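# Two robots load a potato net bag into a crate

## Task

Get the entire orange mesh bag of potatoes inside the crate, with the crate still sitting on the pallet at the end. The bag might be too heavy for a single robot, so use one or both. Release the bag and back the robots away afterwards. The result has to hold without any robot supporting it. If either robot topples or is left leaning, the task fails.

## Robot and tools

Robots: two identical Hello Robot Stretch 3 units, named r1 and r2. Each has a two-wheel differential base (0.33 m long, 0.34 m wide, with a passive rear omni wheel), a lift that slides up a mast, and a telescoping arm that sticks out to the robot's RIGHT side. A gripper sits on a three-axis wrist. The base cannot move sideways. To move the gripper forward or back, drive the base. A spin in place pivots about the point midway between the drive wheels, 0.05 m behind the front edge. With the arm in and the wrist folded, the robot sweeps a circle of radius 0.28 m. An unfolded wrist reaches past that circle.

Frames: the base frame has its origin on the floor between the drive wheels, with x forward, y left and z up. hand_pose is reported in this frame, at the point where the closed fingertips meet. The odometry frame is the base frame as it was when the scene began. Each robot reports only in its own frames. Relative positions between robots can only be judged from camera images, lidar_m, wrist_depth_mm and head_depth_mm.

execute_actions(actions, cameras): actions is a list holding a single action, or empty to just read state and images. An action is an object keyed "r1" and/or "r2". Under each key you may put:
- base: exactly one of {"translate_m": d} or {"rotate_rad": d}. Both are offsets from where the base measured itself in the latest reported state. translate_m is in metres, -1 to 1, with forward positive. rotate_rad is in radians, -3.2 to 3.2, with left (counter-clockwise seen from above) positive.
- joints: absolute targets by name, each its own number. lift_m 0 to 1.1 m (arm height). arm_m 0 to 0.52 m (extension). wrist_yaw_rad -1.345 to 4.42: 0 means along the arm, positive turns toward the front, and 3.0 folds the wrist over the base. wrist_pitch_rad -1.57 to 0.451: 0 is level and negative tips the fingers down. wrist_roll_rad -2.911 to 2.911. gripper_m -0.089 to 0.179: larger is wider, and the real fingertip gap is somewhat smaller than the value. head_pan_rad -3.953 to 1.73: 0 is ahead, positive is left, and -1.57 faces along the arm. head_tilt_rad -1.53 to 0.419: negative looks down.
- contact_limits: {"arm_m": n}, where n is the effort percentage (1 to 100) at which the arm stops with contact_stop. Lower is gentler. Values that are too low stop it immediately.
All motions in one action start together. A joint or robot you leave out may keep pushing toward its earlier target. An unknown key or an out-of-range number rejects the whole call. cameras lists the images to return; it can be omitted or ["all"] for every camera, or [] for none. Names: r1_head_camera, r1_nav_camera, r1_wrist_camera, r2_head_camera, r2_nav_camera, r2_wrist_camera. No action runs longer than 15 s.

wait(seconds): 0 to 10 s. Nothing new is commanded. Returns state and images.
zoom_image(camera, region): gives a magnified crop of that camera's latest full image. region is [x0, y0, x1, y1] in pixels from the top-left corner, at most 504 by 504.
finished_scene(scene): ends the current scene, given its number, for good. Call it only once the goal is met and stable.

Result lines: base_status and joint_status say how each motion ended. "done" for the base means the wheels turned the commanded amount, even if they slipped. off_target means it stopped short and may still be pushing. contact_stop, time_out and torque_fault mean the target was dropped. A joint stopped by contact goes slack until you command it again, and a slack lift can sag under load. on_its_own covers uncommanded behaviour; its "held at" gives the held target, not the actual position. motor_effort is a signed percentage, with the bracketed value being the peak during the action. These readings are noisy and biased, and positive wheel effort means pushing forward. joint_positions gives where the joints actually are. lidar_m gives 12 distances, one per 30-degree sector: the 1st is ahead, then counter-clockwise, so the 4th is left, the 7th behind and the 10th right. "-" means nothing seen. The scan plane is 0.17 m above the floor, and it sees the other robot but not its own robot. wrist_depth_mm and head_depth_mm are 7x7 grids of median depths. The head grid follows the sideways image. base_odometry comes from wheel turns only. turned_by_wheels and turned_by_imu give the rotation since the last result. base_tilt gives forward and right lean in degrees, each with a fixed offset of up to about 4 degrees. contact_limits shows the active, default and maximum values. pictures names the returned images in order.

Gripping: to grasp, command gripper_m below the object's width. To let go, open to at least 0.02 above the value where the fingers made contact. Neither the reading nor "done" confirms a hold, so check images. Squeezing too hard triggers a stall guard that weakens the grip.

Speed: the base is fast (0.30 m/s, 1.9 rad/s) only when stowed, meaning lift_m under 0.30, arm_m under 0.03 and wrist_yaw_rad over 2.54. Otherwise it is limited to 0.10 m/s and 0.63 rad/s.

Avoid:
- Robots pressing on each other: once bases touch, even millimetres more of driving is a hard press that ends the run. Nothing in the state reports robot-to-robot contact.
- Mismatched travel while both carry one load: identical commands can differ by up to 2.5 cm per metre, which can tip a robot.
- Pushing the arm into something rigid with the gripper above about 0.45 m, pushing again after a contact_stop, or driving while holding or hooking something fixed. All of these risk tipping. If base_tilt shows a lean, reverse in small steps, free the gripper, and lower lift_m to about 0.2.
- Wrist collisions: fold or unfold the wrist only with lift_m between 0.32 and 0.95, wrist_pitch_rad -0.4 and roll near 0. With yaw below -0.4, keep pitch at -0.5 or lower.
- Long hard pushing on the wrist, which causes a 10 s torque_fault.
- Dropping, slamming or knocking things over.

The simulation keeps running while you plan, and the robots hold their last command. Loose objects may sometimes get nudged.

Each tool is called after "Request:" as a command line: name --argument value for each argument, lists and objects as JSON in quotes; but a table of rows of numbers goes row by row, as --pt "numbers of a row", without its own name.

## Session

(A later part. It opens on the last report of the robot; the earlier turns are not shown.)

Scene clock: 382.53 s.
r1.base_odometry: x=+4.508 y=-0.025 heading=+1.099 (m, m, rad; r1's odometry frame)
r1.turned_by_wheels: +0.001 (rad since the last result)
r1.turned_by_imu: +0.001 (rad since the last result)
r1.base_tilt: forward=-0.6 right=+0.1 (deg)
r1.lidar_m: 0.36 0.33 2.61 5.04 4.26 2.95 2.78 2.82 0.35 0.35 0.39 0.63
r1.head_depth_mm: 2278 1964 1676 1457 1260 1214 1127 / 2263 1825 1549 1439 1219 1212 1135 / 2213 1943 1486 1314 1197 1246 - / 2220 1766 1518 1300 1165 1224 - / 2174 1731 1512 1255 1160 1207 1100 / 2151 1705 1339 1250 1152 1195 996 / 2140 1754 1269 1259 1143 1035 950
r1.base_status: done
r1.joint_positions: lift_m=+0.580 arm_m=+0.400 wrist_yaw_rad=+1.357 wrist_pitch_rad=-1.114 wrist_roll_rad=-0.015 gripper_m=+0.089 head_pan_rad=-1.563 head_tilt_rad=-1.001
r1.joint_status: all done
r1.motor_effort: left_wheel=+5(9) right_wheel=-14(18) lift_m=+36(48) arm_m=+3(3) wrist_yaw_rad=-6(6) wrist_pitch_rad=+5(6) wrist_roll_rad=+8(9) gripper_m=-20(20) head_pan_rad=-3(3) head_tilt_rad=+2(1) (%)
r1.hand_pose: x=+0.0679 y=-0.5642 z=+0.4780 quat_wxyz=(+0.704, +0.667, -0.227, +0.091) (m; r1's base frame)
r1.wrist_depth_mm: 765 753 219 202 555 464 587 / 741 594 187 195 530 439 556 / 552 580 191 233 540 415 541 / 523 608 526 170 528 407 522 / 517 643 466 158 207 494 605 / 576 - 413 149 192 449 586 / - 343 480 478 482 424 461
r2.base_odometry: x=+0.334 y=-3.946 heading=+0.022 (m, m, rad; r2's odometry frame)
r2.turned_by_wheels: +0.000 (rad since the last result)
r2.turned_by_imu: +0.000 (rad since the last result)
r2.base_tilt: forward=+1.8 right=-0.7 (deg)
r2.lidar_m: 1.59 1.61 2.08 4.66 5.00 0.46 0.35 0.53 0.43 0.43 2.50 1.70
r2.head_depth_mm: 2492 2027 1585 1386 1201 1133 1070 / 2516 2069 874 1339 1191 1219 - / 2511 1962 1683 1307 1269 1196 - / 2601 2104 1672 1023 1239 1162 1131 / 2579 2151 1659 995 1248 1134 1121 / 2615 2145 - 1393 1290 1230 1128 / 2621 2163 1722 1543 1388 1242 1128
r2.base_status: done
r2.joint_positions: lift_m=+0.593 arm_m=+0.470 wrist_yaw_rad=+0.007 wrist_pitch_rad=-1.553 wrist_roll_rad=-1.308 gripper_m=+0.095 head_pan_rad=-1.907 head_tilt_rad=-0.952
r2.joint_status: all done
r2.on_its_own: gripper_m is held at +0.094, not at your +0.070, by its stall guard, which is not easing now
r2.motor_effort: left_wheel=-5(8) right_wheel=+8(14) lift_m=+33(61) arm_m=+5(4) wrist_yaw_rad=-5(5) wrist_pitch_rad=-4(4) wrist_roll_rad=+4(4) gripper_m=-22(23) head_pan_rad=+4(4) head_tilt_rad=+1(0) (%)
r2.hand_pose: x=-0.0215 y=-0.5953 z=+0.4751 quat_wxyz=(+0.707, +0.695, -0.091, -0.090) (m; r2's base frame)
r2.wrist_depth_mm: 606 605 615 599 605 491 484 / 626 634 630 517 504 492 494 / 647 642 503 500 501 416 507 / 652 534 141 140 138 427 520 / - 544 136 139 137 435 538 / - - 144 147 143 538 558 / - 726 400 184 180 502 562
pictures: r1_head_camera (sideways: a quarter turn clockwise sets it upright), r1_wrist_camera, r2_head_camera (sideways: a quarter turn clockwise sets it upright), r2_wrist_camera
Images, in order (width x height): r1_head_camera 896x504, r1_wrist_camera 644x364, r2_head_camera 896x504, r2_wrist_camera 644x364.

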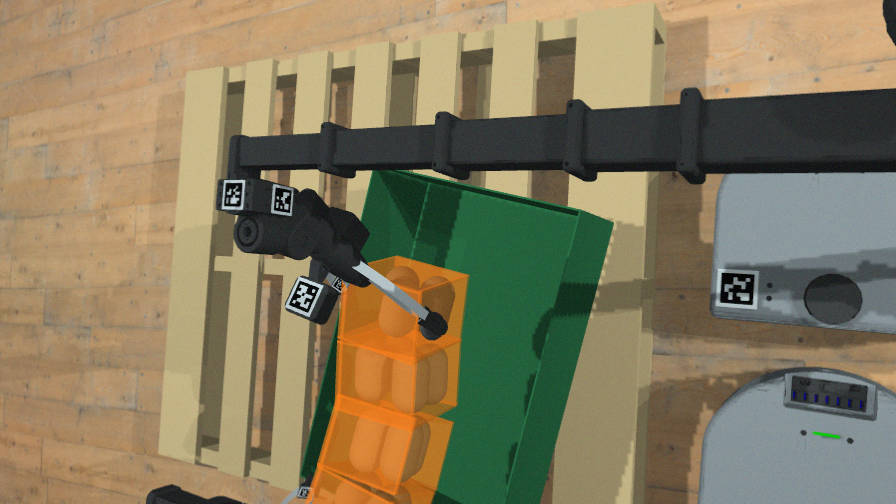

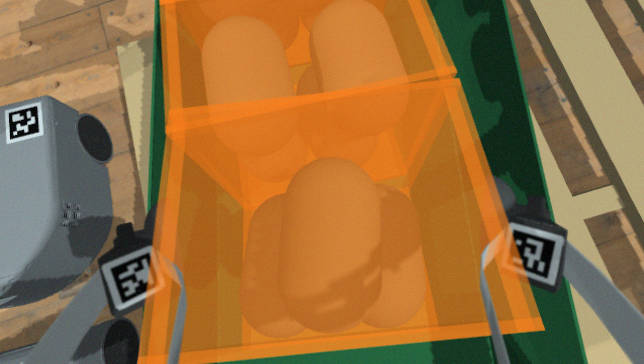

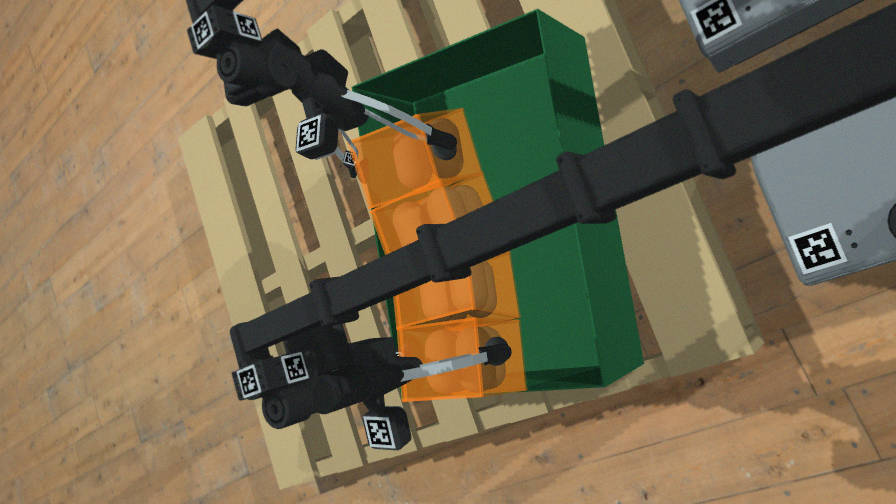

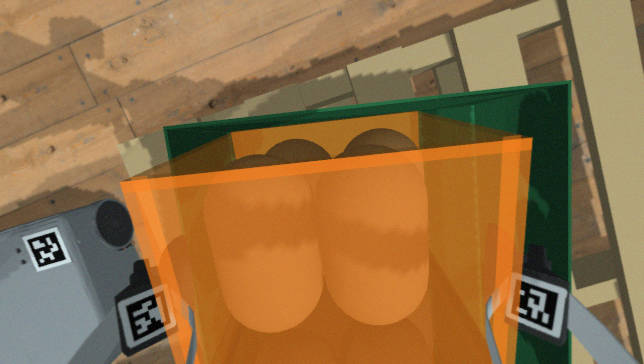

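Request:
execute_actions --actions '[{"r1":{"base":{"translate_m":-0.025},"joints":{"arm_m":0.415}},"r2":{"base":{"translate_m":-0.025},"joints":{"arm_m":0.485}}}]' --cameras '[]'

Request:
execute_actions --actions '[{"r1":{"joints":{"lift_m":0.33}},"r2":{"joints":{"lift_m":0.343}}}]' --cameras '["r1_head_camera","r2_head_camera","r2_wrist_camera"]'

Scene clock: 391.67 s.
r1.base_odometry: x=+4.497 y=-0.047 heading=+1.099 (m, m, rad; r1's odometry frame)
r1.turned_by_wheels: +0.001 (rad since the last result)
r1.turned_by_imu: +0.001 (rad since the last result)
r1.base_tilt: forward=-0.4 right=+0.4 (deg)
r1.lidar_m: 0.36 0.33 2.66 5.07 4.22 2.92 2.75 2.81 3.62 0.35 0.39 0.63
r1.head_depth_mm: 2303 1956 1700 1466 1284 1217 1132 / 2270 1829 1551 1434 1222 1213 1135 / 2230 1970 1516 1333 1201 1249 - / 2204 1734 1447 1302 1170 1235 - / 2175 1729 1497 1276 1155 1204 1102 / 2161 1711 1501 1264 1151 1196 993 / 2136 1693 1274 1271 1152 1037 951
r1.base_status: done
r1.joint_positions: lift_m=+0.580 arm_m=+0.415 wrist_yaw_rad=+1.357 wrist_pitch_rad=-1.114 wrist_roll_rad=-0.015 gripper_m=+0.089 head_pan_rad=-1.563 head_tilt_rad=-1.001
r1.joint_status: all done
r1.motor_effort: left_wheel=+6(7) right_wheel=-13(20) lift_m=+36(36) arm_m=+4(7) wrist_yaw_rad=-6(7) wrist_pitch_rad=+5(6) wrist_roll_rad=+8(9) gripper_m=-20(21) head_pan_rad=-2(3) head_tilt_rad=+1(1) (%)
r1.hand_pose: x=+0.0679 y=-0.5792 z=+0.4780 quat_wxyz=(+0.704, +0.667, -0.227, +0.091) (m; r1's base frame)
r1.wrist_depth_mm: 783 489 220 204 560 579 579 / 744 471 188 194 481 555 566 / 554 461 192 233 539 444 537 / 534 452 531 172 524 421 526 / 536 645 510 158 207 467 606 / 583 - 453 150 192 404 593 / - 349 485 480 472 382 464
r2.base_odometry: x=+0.309 y=-3.947 heading=+0.022 (m, m, rad; r2's odometry frame)
r2.turned_by_wheels: +0.000 (rad since the last result)
r2.turned_by_imu: +0.000 (rad since the last result)
r2.base_tilt: forward=+1.7 right=-0.6 (deg)
r2.lidar_m: 1.62 1.64 2.11 4.71 4.96 0.46 0.36 0.52 0.43 0.43 2.54 1.73
r2.head_depth_mm: 2490 1916 1584 1441 1204 1132 1070 / 2519 2069 889 1321 1184 1219 - / 2513 1969 1644 1038 - 1190 - / 2533 2118 1688 1028 1210 1165 1134 / 2575 2162 1631 1032 1248 1124 1119 / 2591 2173 - 1312 1275 1212 1125 / 2638 2153 1722 1529 1402 1245 1129
r2.base_status: done
r2.joint_positions: lift_m=+0.593 arm_m=+0.485 wrist_yaw_rad=+0.007 wrist_pitch_rad=-1.553 wrist_roll_rad=-1.308 gripper_m=+0.095 head_pan_rad=-1.907 head_tilt_rad=-0.952
r2.joint_status: all done
r2.on_its_own: gripper_m is held at +0.094, not at your +0.070, by its stall guard, which is not easing now
r2.motor_effort: left_wheel=-5(9) right_wheel=+8(10) lift_m=+33(33) arm_m=+4(5) wrist_yaw_rad=-5(5) wrist_pitch_rad=-4(4) wrist_roll_rad=+4(4) gripper_m=-22(23) head_pan_rad=+4(4) head_tilt_rad=+1(1) (%)
r2.hand_pose: x=-0.0215 y=-0.6101 z=+0.4752 quat_wxyz=(+0.707, +0.695, -0.091, -0.090) (m; r2's base frame)
r2.wrist_depth_mm: 608 624 607 607 526 487 487 / 635 625 636 495 488 364 492 / 642 514 506 511 497 382 503 / 655 524 141 140 139 397 520 / - 542 135 138 138 403 541 / - - 143 147 144 534 558 / - 702 424 185 179 455 555
pictures: none
No camera images: the call's "cameras" was empty. Leave "cameras" out to get every camera's image.

Scene clock: 394.80 s.
r1.base_odometry: x=+4.497 y=-0.047 heading=+1.099 (m, m, rad; r1's odometry frame)
r1.turned_by_wheels: -0.001 (rad since the last result)
r1.turned_by_imu: +0.000 (rad since the last result)
r1.base_tilt: forward=-0.5 right=+0.2 (deg)
r1.lidar_m: 0.36 0.33 2.64 5.07 4.24 2.93 2.75 2.80 3.60 0.35 0.39 0.63
r1.head_depth_mm: 2288 1956 1699 1468 1282 1217 1129 / 2262 1821 1551 1436 1211 1206 1140 / 2215 1813 1540 1347 1203 1220 - / 2209 1734 1564 1289 1167 1235 - / 2192 1718 1516 1250 1155 1203 1100 / 2154 1710 1489 1245 1155 1194 991 / 2135 1763 940 1177 1148 1032 952
r1.base_status: not commanded
r1.joint_positions: lift_m=+0.330 arm_m=+0.415 wrist_yaw_rad=+1.357 wrist_pitch_rad=-1.124 wrist_roll_rad=-0.015 gripper_m=+0.089 head_pan_rad=-1.563 head_tilt_rad=-1.001
r1.joint_status: all done
r1.motor_effort: left_wheel=+0(6) right_wheel=+2(14) lift_m=+26(36) arm_m=+4(3) wrist_yaw_rad=-6(6) wrist_pitch_rad=+9(10) wrist_roll_rad=+9(9) gripper_m=-20(20) head_pan_rad=-3(4) head_tilt_rad=+1(2) (%)
r1.hand_pose: x=+0.0654 y=-0.5787 z=+0.2274 quat_wxyz=(+0.704, +0.668, -0.223, +0.087) (m; r1's base frame)
r1.wrist_depth_mm: 265 311 180 185 300 295 222 / 261 298 174 184 287 286 226 / 256 290 189 230 278 277 230 / 252 280 277 166 267 270 235 / 248 276 269 156 204 261 232 / 243 - 260 151 195 252 230 / 231 258 253 249 247 245 244
r2.base_odometry: x=+0.309 y=-3.947 heading=+0.022 (m, m, rad; r2's odometry frame)
r2.turned_by_wheels: +0.000 (rad since the last result)
r2.turned_by_imu: +0.001 (rad since the last result)
r2.base_tilt: forward=+1.7 right=-0.7 (deg)
r2.lidar_m: 1.62 1.64 2.11 4.75 4.94 0.46 0.35 0.52 0.43 0.43 2.53 1.73
r2.head_depth_mm: 2479 2080 1638 1360 1206 1133 1096 / 2538 2085 1631 1252 1192 1213 - / 2550 1973 1703 1328 1185 1192 - / 2535 2107 1676 1331 1178 1171 1135 / 2583 2140 1691 - 1166 1133 1118 / 2592 2164 1720 1401 1267 1208 1129 / 2639 2153 1717 1520 1393 1247 1126
r2.base_status: not commanded
r2.joint_positions: lift_m=+0.343 arm_m=+0.485 wrist_yaw_rad=+0.003 wrist_pitch_rad=-1.553 wrist_roll_rad=-1.306 gripper_m=+0.095 head_pan_rad=-1.907 head_tilt_rad=-0.952
r2.joint_status: all done
r2.on_its_own: gripper_m is held at +0.094, not at your +0.070, by its stall guard, which is not easing now
r2.motor_effort: left_wheel=+1(6) right_wheel=-1(8) lift_m=+28(33) arm_m=+5(5) wrist_yaw_rad=-3(5) wrist_pitch_rad=-4(4) wrist_roll_rad=+3(4) gripper_m=-22(22) head_pan_rad=+5(4) head_tilt_rad=+1(1) (%)
r2.hand_pose: x=-0.0215 y=-0.6101 z=+0.2253 quat_wxyz=(+0.707, +0.695, -0.093, -0.092) (m; r2's base frame)
r2.wrist_depth_mm: 106 111 120 131 144 161 182 / 164 179 208 242 247 247 242 / 209 255 255 254 252 251 248 / 204 262 139 139 137 259 253 / 201 264 134 138 137 264 260 / 195 238 144 147 144 269 265 / 192 279 276 178 170 278 260
pictures: r1_head_camera (sideways: a quarter turn clockwise sets it upright), r2_head_camera (sideways: a quarter turn clockwise sets it upright), r2_wrist_camera
Images, in order (width x height): r1_head_camera 896x504, r2_head_camera 896x504, r2_wrist_camera 644x364.

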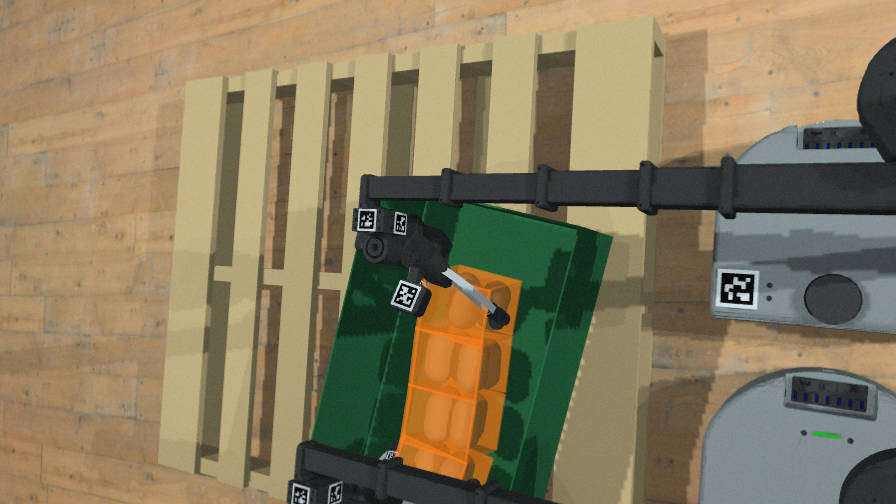

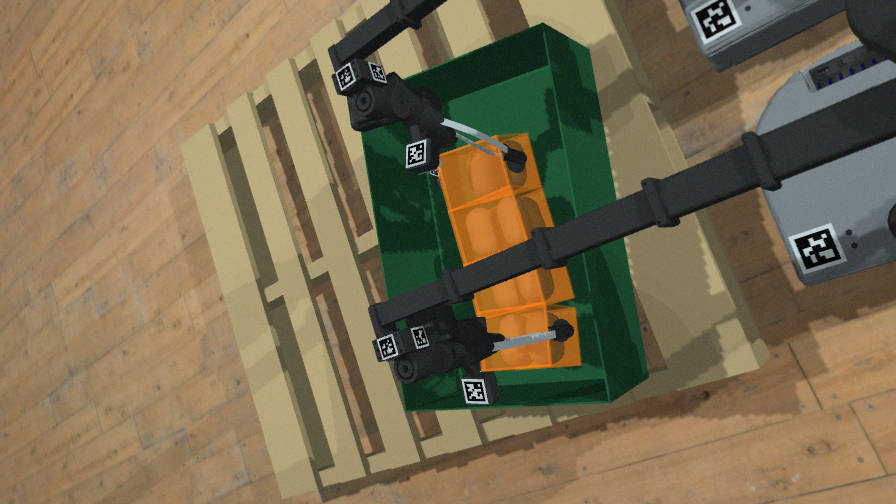

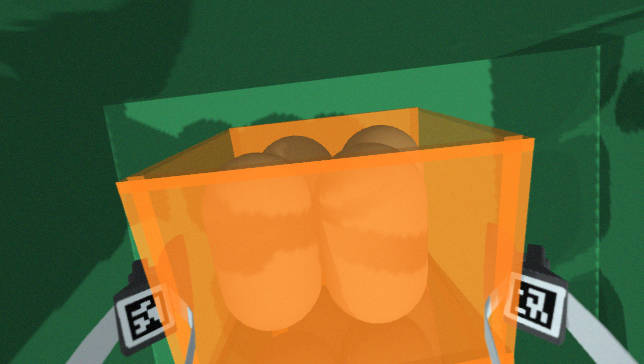

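Resting. Release and clear.

Request:
execute_actions --actions '[{"r1":{"joints":{"gripper_m":0.15}},"r2":{"joints":{"gripper_m":0.15}}}]' --cameras '[]'

Request:
execute_actions --actions '[{"r1":{"joints":{"lift_m":0.6}},"r2":{"joints":{"lift_m":0.6}}}]' --cameras '[]'

Request:
execute_actions --actions '[{"r1":{"base":{"translate_m":-0.1},"joints":{"arm_m":0.02}},"r2":{"base":{"translate_m":0.2},"joints":{"arm_m":0.02}}}]' --cameras '["r1_head_camera"]'

Request:
finished_scene --scene 1

Scene clock: 401.90 s.
r1.base_odometry: x=+4.497 y=-0.047 heading=+1.099 (m, m, rad; r1's odometry frame)
r1.turned_by_wheels: +0.000 (rad since the last result)
r1.turned_by_imu: +0.001 (rad since the last result)
r1.base_tilt: forward=-0.5 right=+0.1 (deg)
r1.lidar_m: 0.36 0.33 2.65 5.06 4.21 2.93 2.76 2.80 3.61 0.35 0.39 0.63
r1.head_depth_mm: 2286 1956 1703 1468 1283 1219 1126 / 2272 1827 1547 1434 1218 1211 1137 / 2245 1803 1538 1356 1201 1223 - / 2231 1737 1567 1291 1163 1234 - / 2180 1724 1517 1249 1158 1203 1096 / 2155 1710 1491 1247 1153 1198 993 / 2125 1768 943 1171 1145 1040 955
r1.base_status: not commanded
r1.joint_positions: lift_m=+0.330 arm_m=+0.415 wrist_yaw_rad=+1.357 wrist_pitch_rad=-1.124 wrist_roll_rad=-0.015 gripper_m=+0.150 head_pan_rad=-1.563 head_tilt_rad=-1.001
r1.joint_status: all done
r1.motor_effort: left_wheel=+1(0) right_wheel=+2(3) lift_m=+28(28) arm_m=+4(4) wrist_yaw_rad=-7(6) wrist_pitch_rad=+9(9) wrist_roll_rad=+8(9) gripper_m=-1(79) head_pan_rad=-2(3) head_tilt_rad=+1(1) (%)
r1.hand_pose: x=+0.0654 y=-0.5787 z=+0.2274 quat_wxyz=(+0.704, +0.668, -0.223, +0.087) (m; r1's base frame)
r1.wrist_depth_mm: 265 310 180 186 298 296 223 / 260 303 172 184 284 287 226 / 256 292 188 230 279 278 229 / 251 282 278 165 269 270 232 / 248 274 268 156 204 262 227 / 238 - 259 150 195 250 228 / - 256 253 248 248 244 243
r2.base_odometry: x=+0.309 y=-3.947 heading=+0.022 (m, m, rad; r2's odometry frame)
r2.turned_by_wheels: +0.000 (rad since the last result)
r2.turned_by_imu: +0.000 (rad since the last result)
r2.base_tilt: forward=+1.8 right=-0.6 (deg)
r2.lidar_m: 1.61 1.64 2.10 4.74 4.94 0.46 0.36 0.52 0.43 0.43 2.54 1.72
r2.head_depth_mm: 2478 2076 1658 1359 1211 1139 1102 / 2516 2089 1630 1256 1191 1213 - / 2540 1956 1702 1334 1184 1191 - / 2586 2120 1688 1322 1174 1164 1134 / 2586 2119 1688 - 1164 1135 1119 / 2577 2151 1711 1396 1268 1207 1123 / 2611 2165 1719 1520 1396 1248 1128
r2.base_status: not commanded
r2.joint_positions: lift_m=+0.343 arm_m=+0.485 wrist_yaw_rad=+0.003 wrist_pitch_rad=-1.553 wrist_roll_rad=-1.306 gripper_m=+0.150 head_pan_rad=-1.907 head_tilt_rad=-0.952
r2.joint_status: all done
r2.motor_effort: left_wheel=+1(1) right_wheel=-1(1) lift_m=+28(28) arm_m=+5(5) wrist_yaw_rad=-3(2) wrist_pitch_rad=-4(4) wrist_roll_rad=+3(3) gripper_m=-3(81) head_pan_rad=+4(4) head_tilt_rad=+1(1) (%)
r2.hand_pose: x=-0.0215 y=-0.6101 z=+0.2253 quat_wxyz=(+0.707, +0.695, -0.093, -0.092) (m; r2's base frame)
r2.wrist_depth_mm: 106 111 121 131 145 162 181 / 165 180 207 245 246 245 242 / 209 255 254 250 251 252 249 / 205 260 137 138 137 257 255 / 200 265 134 138 136 263 263 / 196 236 144 146 144 271 255 / 193 281 278 178 172 278 261
pictures: none
No camera images: the call's "cameras" was empty. Leave "cameras" out to get every camera's image.

Scene clock: 405.20 s.
r1.base_odometry: x=+4.497 y=-0.047 heading=+1.099 (m, m, rad; r1's odometry frame)
r1.turned_by_wheels: +0.001 (rad since the last result)
r1.turned_by_imu: +0.001 (rad since the last result)
r1.base_tilt: forward=-0.4 right=+0.4 (deg)
r1.lidar_m: 0.36 0.33 2.65 5.04 4.22 2.93 2.75 2.81 3.61 0.35 0.39 0.63
r1.head_depth_mm: 2301 1950 1694 1463 1284 1223 1125 / 2265 1882 1545 1436 1248 1216 - / 2232 1976 1510 1336 1203 1234 - / 2199 1733 1253 1300 1165 1230 - / 2172 1725 1525 1273 1153 1204 1099 / 2146 1708 1480 1265 1149 1197 994 / 2133 1692 1265 1276 1147 1039 952
r1.base_status: not commanded
r1.joint_positions: lift_m=+0.599 arm_m=+0.415 wrist_yaw_rad=+1.357 wrist_pitch_rad=-1.115 wrist_roll_rad=-0.015 gripper_m=+0.150 head_pan_rad=-1.563 head_tilt_rad=-1.001
r1.joint_status: all done
r1.motor_effort: left_wheel=+6(6) right_wheel=-14(15) lift_m=+51(53) arm_m=+3(4) wrist_yaw_rad=-6(6) wrist_pitch_rad=+6(9) wrist_roll_rad=+8(8) gripper_m=-2(2) head_pan_rad=-3(3) head_tilt_rad=+1(1) (%)
r1.hand_pose: x=+0.0676 y=-0.5792 z=+0.4973 quat_wxyz=(+0.704, +0.667, -0.227, +0.090) (m; r1's base frame)
r1.wrist_depth_mm: 794 619 231 234 574 607 607 / 758 614 198 203 522 581 577 / 571 598 193 209 546 553 557 / 542 631 539 177 546 472 549 / 536 639 515 160 215 434 628 / 591 - 461 152 193 422 518 / - 354 494 499 496 414 483
r2.base_odometry: x=+0.309 y=-3.947 heading=+0.022 (m, m, rad; r2's odometry frame)
r2.turned_by_wheels: +0.000 (rad since the last result)
r2.turned_by_imu: +0.000 (rad since the last result)
r2.base_tilt: forward=+1.8 right=-0.8 (deg)
r2.lidar_m: 1.61 1.64 2.11 4.72 4.94 0.46 0.36 0.52 0.43 0.43 2.54 1.73
r2.head_depth_mm: 2501 772 1620 1448 1207 1136 1063 / 2523 2064 1250 1318 1186 1242 - / 2545 1954 1611 1023 - 1200 - / 2587 2095 1695 1016 1233 1164 1139 / 2597 2168 1618 1007 1255 1128 1125 / 2605 2201 - 1308 1268 1213 1128 / 2649 2159 1719 1527 1391 1252 1127
r2.base_status: not commanded
r2.joint_positions: lift_m=+0.599 arm_m=+0.485 wrist_yaw_rad=+0.004 wrist_pitch_rad=-1.553 wrist_roll_rad=-1.306 gripper_m=+0.150 head_pan_rad=-1.907 head_tilt_rad=-0.952
r2.joint_status: all done
r2.motor_effort: left_wheel=-5(5) right_wheel=+8(8) lift_m=+64(68) arm_m=+5(5) wrist_yaw_rad=-4(4) wrist_pitch_rad=-4(4) wrist_roll_rad=+3(3) gripper_m=-2(2) head_pan_rad=+3(4) head_tilt_rad=+0(1) (%)
r2.hand_pose: x=-0.0215 y=-0.6103 z=+0.4810 quat_wxyz=(+0.707, +0.695, -0.092, -0.091) (m; r2's base frame)
r2.wrist_depth_mm: 618 627 609 629 544 499 489 / 646 640 631 497 499 366 502 / 648 520 513 512 508 387 508 / 665 535 147 143 143 392 522 / - 539 136 139 137 404 548 / - - 142 146 143 515 553 / - 696 407 183 176 443 564
pictures: none
No camera images: the call's "cameras" was empty. Leave "cameras" out to get every camera's image.

Scene clock: 409.80 s.
r1.base_odometry: x=+4.452 y=-0.136 heading=+1.099 (m, m, rad; r1's odometry frame)
r1.turned_by_wheels: +0.000 (rad since the last result)
r1.turned_by_imu: +0.001 (rad since the last result)
r1.base_tilt: forward=-0.4 right=+0.4 (deg)
r1.lidar_m: 0.62 2.14 2.79 5.05 4.08 2.82 2.66 2.70 3.50 0.34 0.37 0.59
r1.head_depth_mm: 2293 1964 1700 1513 1365 1232 1131 / 2286 1932 1606 1430 1275 - - / 2240 1819 1539 1416 1363 1231 - / 2230 1784 1528 1313 1247 1219 - / 2186 1716 1515 1310 1213 1195 1101 / 2170 1717 1494 1312 1155 1193 1095 / 2131 1699 1388 1301 1147 1188 1090
r1.base_status: done
r1.joint_positions: lift_m=+0.600 arm_m=+0.020 wrist_yaw_rad=+1.352 wrist_pitch_rad=-1.103 wrist_roll_rad=-0.004 gripper_m=+0.150 head_pan_rad=-1.564 head_tilt_rad=-0.999
r1.joint_status: all done
r1.motor_effort: left_wheel=+1(12) right_wheel=-1(40) lift_m=+40(51) arm_m=-3(7) wrist_yaw_rad=-1(12) wrist_pitch_rad=+1(16) wrist_roll_rad=+2(15) gripper_m=+0(2) head_pan_rad=-1(2) head_tilt_rad=+1(1) (%)
r1.hand_pose: x=+0.0704 y=-0.1859 z=+0.4988 quat_wxyz=(+0.702, +0.666, -0.236, +0.089) (m; r1's base frame)
r1.wrist_depth_mm: 815 592 606 630 532 495 597 / 779 601 645 734 553 489 557 / 735 738 708 720 566 518 524 / 720 701 700 699 539 508 530 / 689 687 670 668 538 - 516 / 666 - 664 660 522 521 513 / 638 629 - - 609 499 590
r2.base_odometry: x=+0.509 y=-3.943 heading=+0.022 (m, m, rad; r2's odometry frame)
r2.turned_by_wheels: +0.000 (rad since the last result)
r2.turned_by_imu: +0.000 (rad since the last result)
r2.base_tilt: forward=+1.7 right=-0.7 (deg)
r2.lidar_m: 1.42 1.44 1.85 4.14 5.24 3.60 0.66 0.56 0.46 0.46 2.22 1.51
r2.head_depth_mm: 2534 2064 1595 1343 1196 1212 1126 / 2513 1946 1629 1387 1175 - - / 2540 2094 1639 1377 1153 - - / 2584 2114 1688 1373 1250 - - / 2590 2121 1728 1434 1360 1264 1119 / 2601 2146 1744 1583 1396 1242 1124 / 2645 2172 1826 1596 1391 1253 1141
r2.base_status: done
r2.joint_positions: lift_m=+0.599 arm_m=+0.020 wrist_yaw_rad=+0.001 wrist_pitch_rad=-1.560 wrist_roll_rad=-1.303 gripper_m=+0.150 head_pan_rad=-1.906 head_tilt_rad=-0.950
r2.joint_status: all done
r2.motor_effort: left_wheel=+0(23) right_wheel=-1(30) lift_m=+51(64) arm_m=-3(7) wrist_yaw_rad=-1(10) wrist_pitch_rad=-2(7) wrist_roll_rad=+2(7) gripper_m=+0(5) head_pan_rad=+4(4) head_tilt_rad=+1(1) (%)
r2.hand_pose: x=-0.0214 y=-0.1441 z=+0.4816 quat_wxyz=(+0.704, +0.697, -0.094, -0.094) (m; r2's base frame)
r2.wrist_depth_mm: 635 616 615 629 604 624 604 / 648 623 622 633 631 646 614 / 656 641 665 646 640 612 506 / 668 681 - - 596 520 375 / 663 679 - - 661 541 378 / 712 - - - 681 - 377 / - 719 716 689 705 572 371
pictures: r1_head_camera (sideways: a quarter turn clockwise sets it upright)
Images, in order (width x height): r1_head_camera 896x504.

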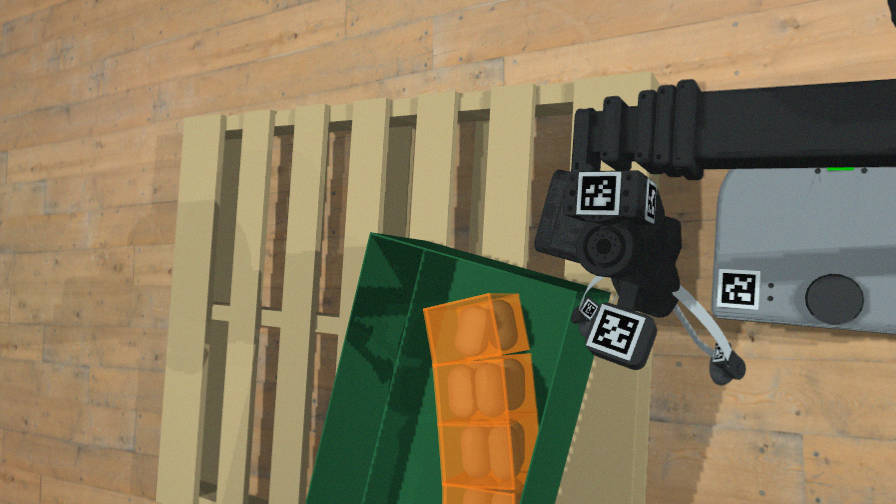

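The scene is finished: the task was done.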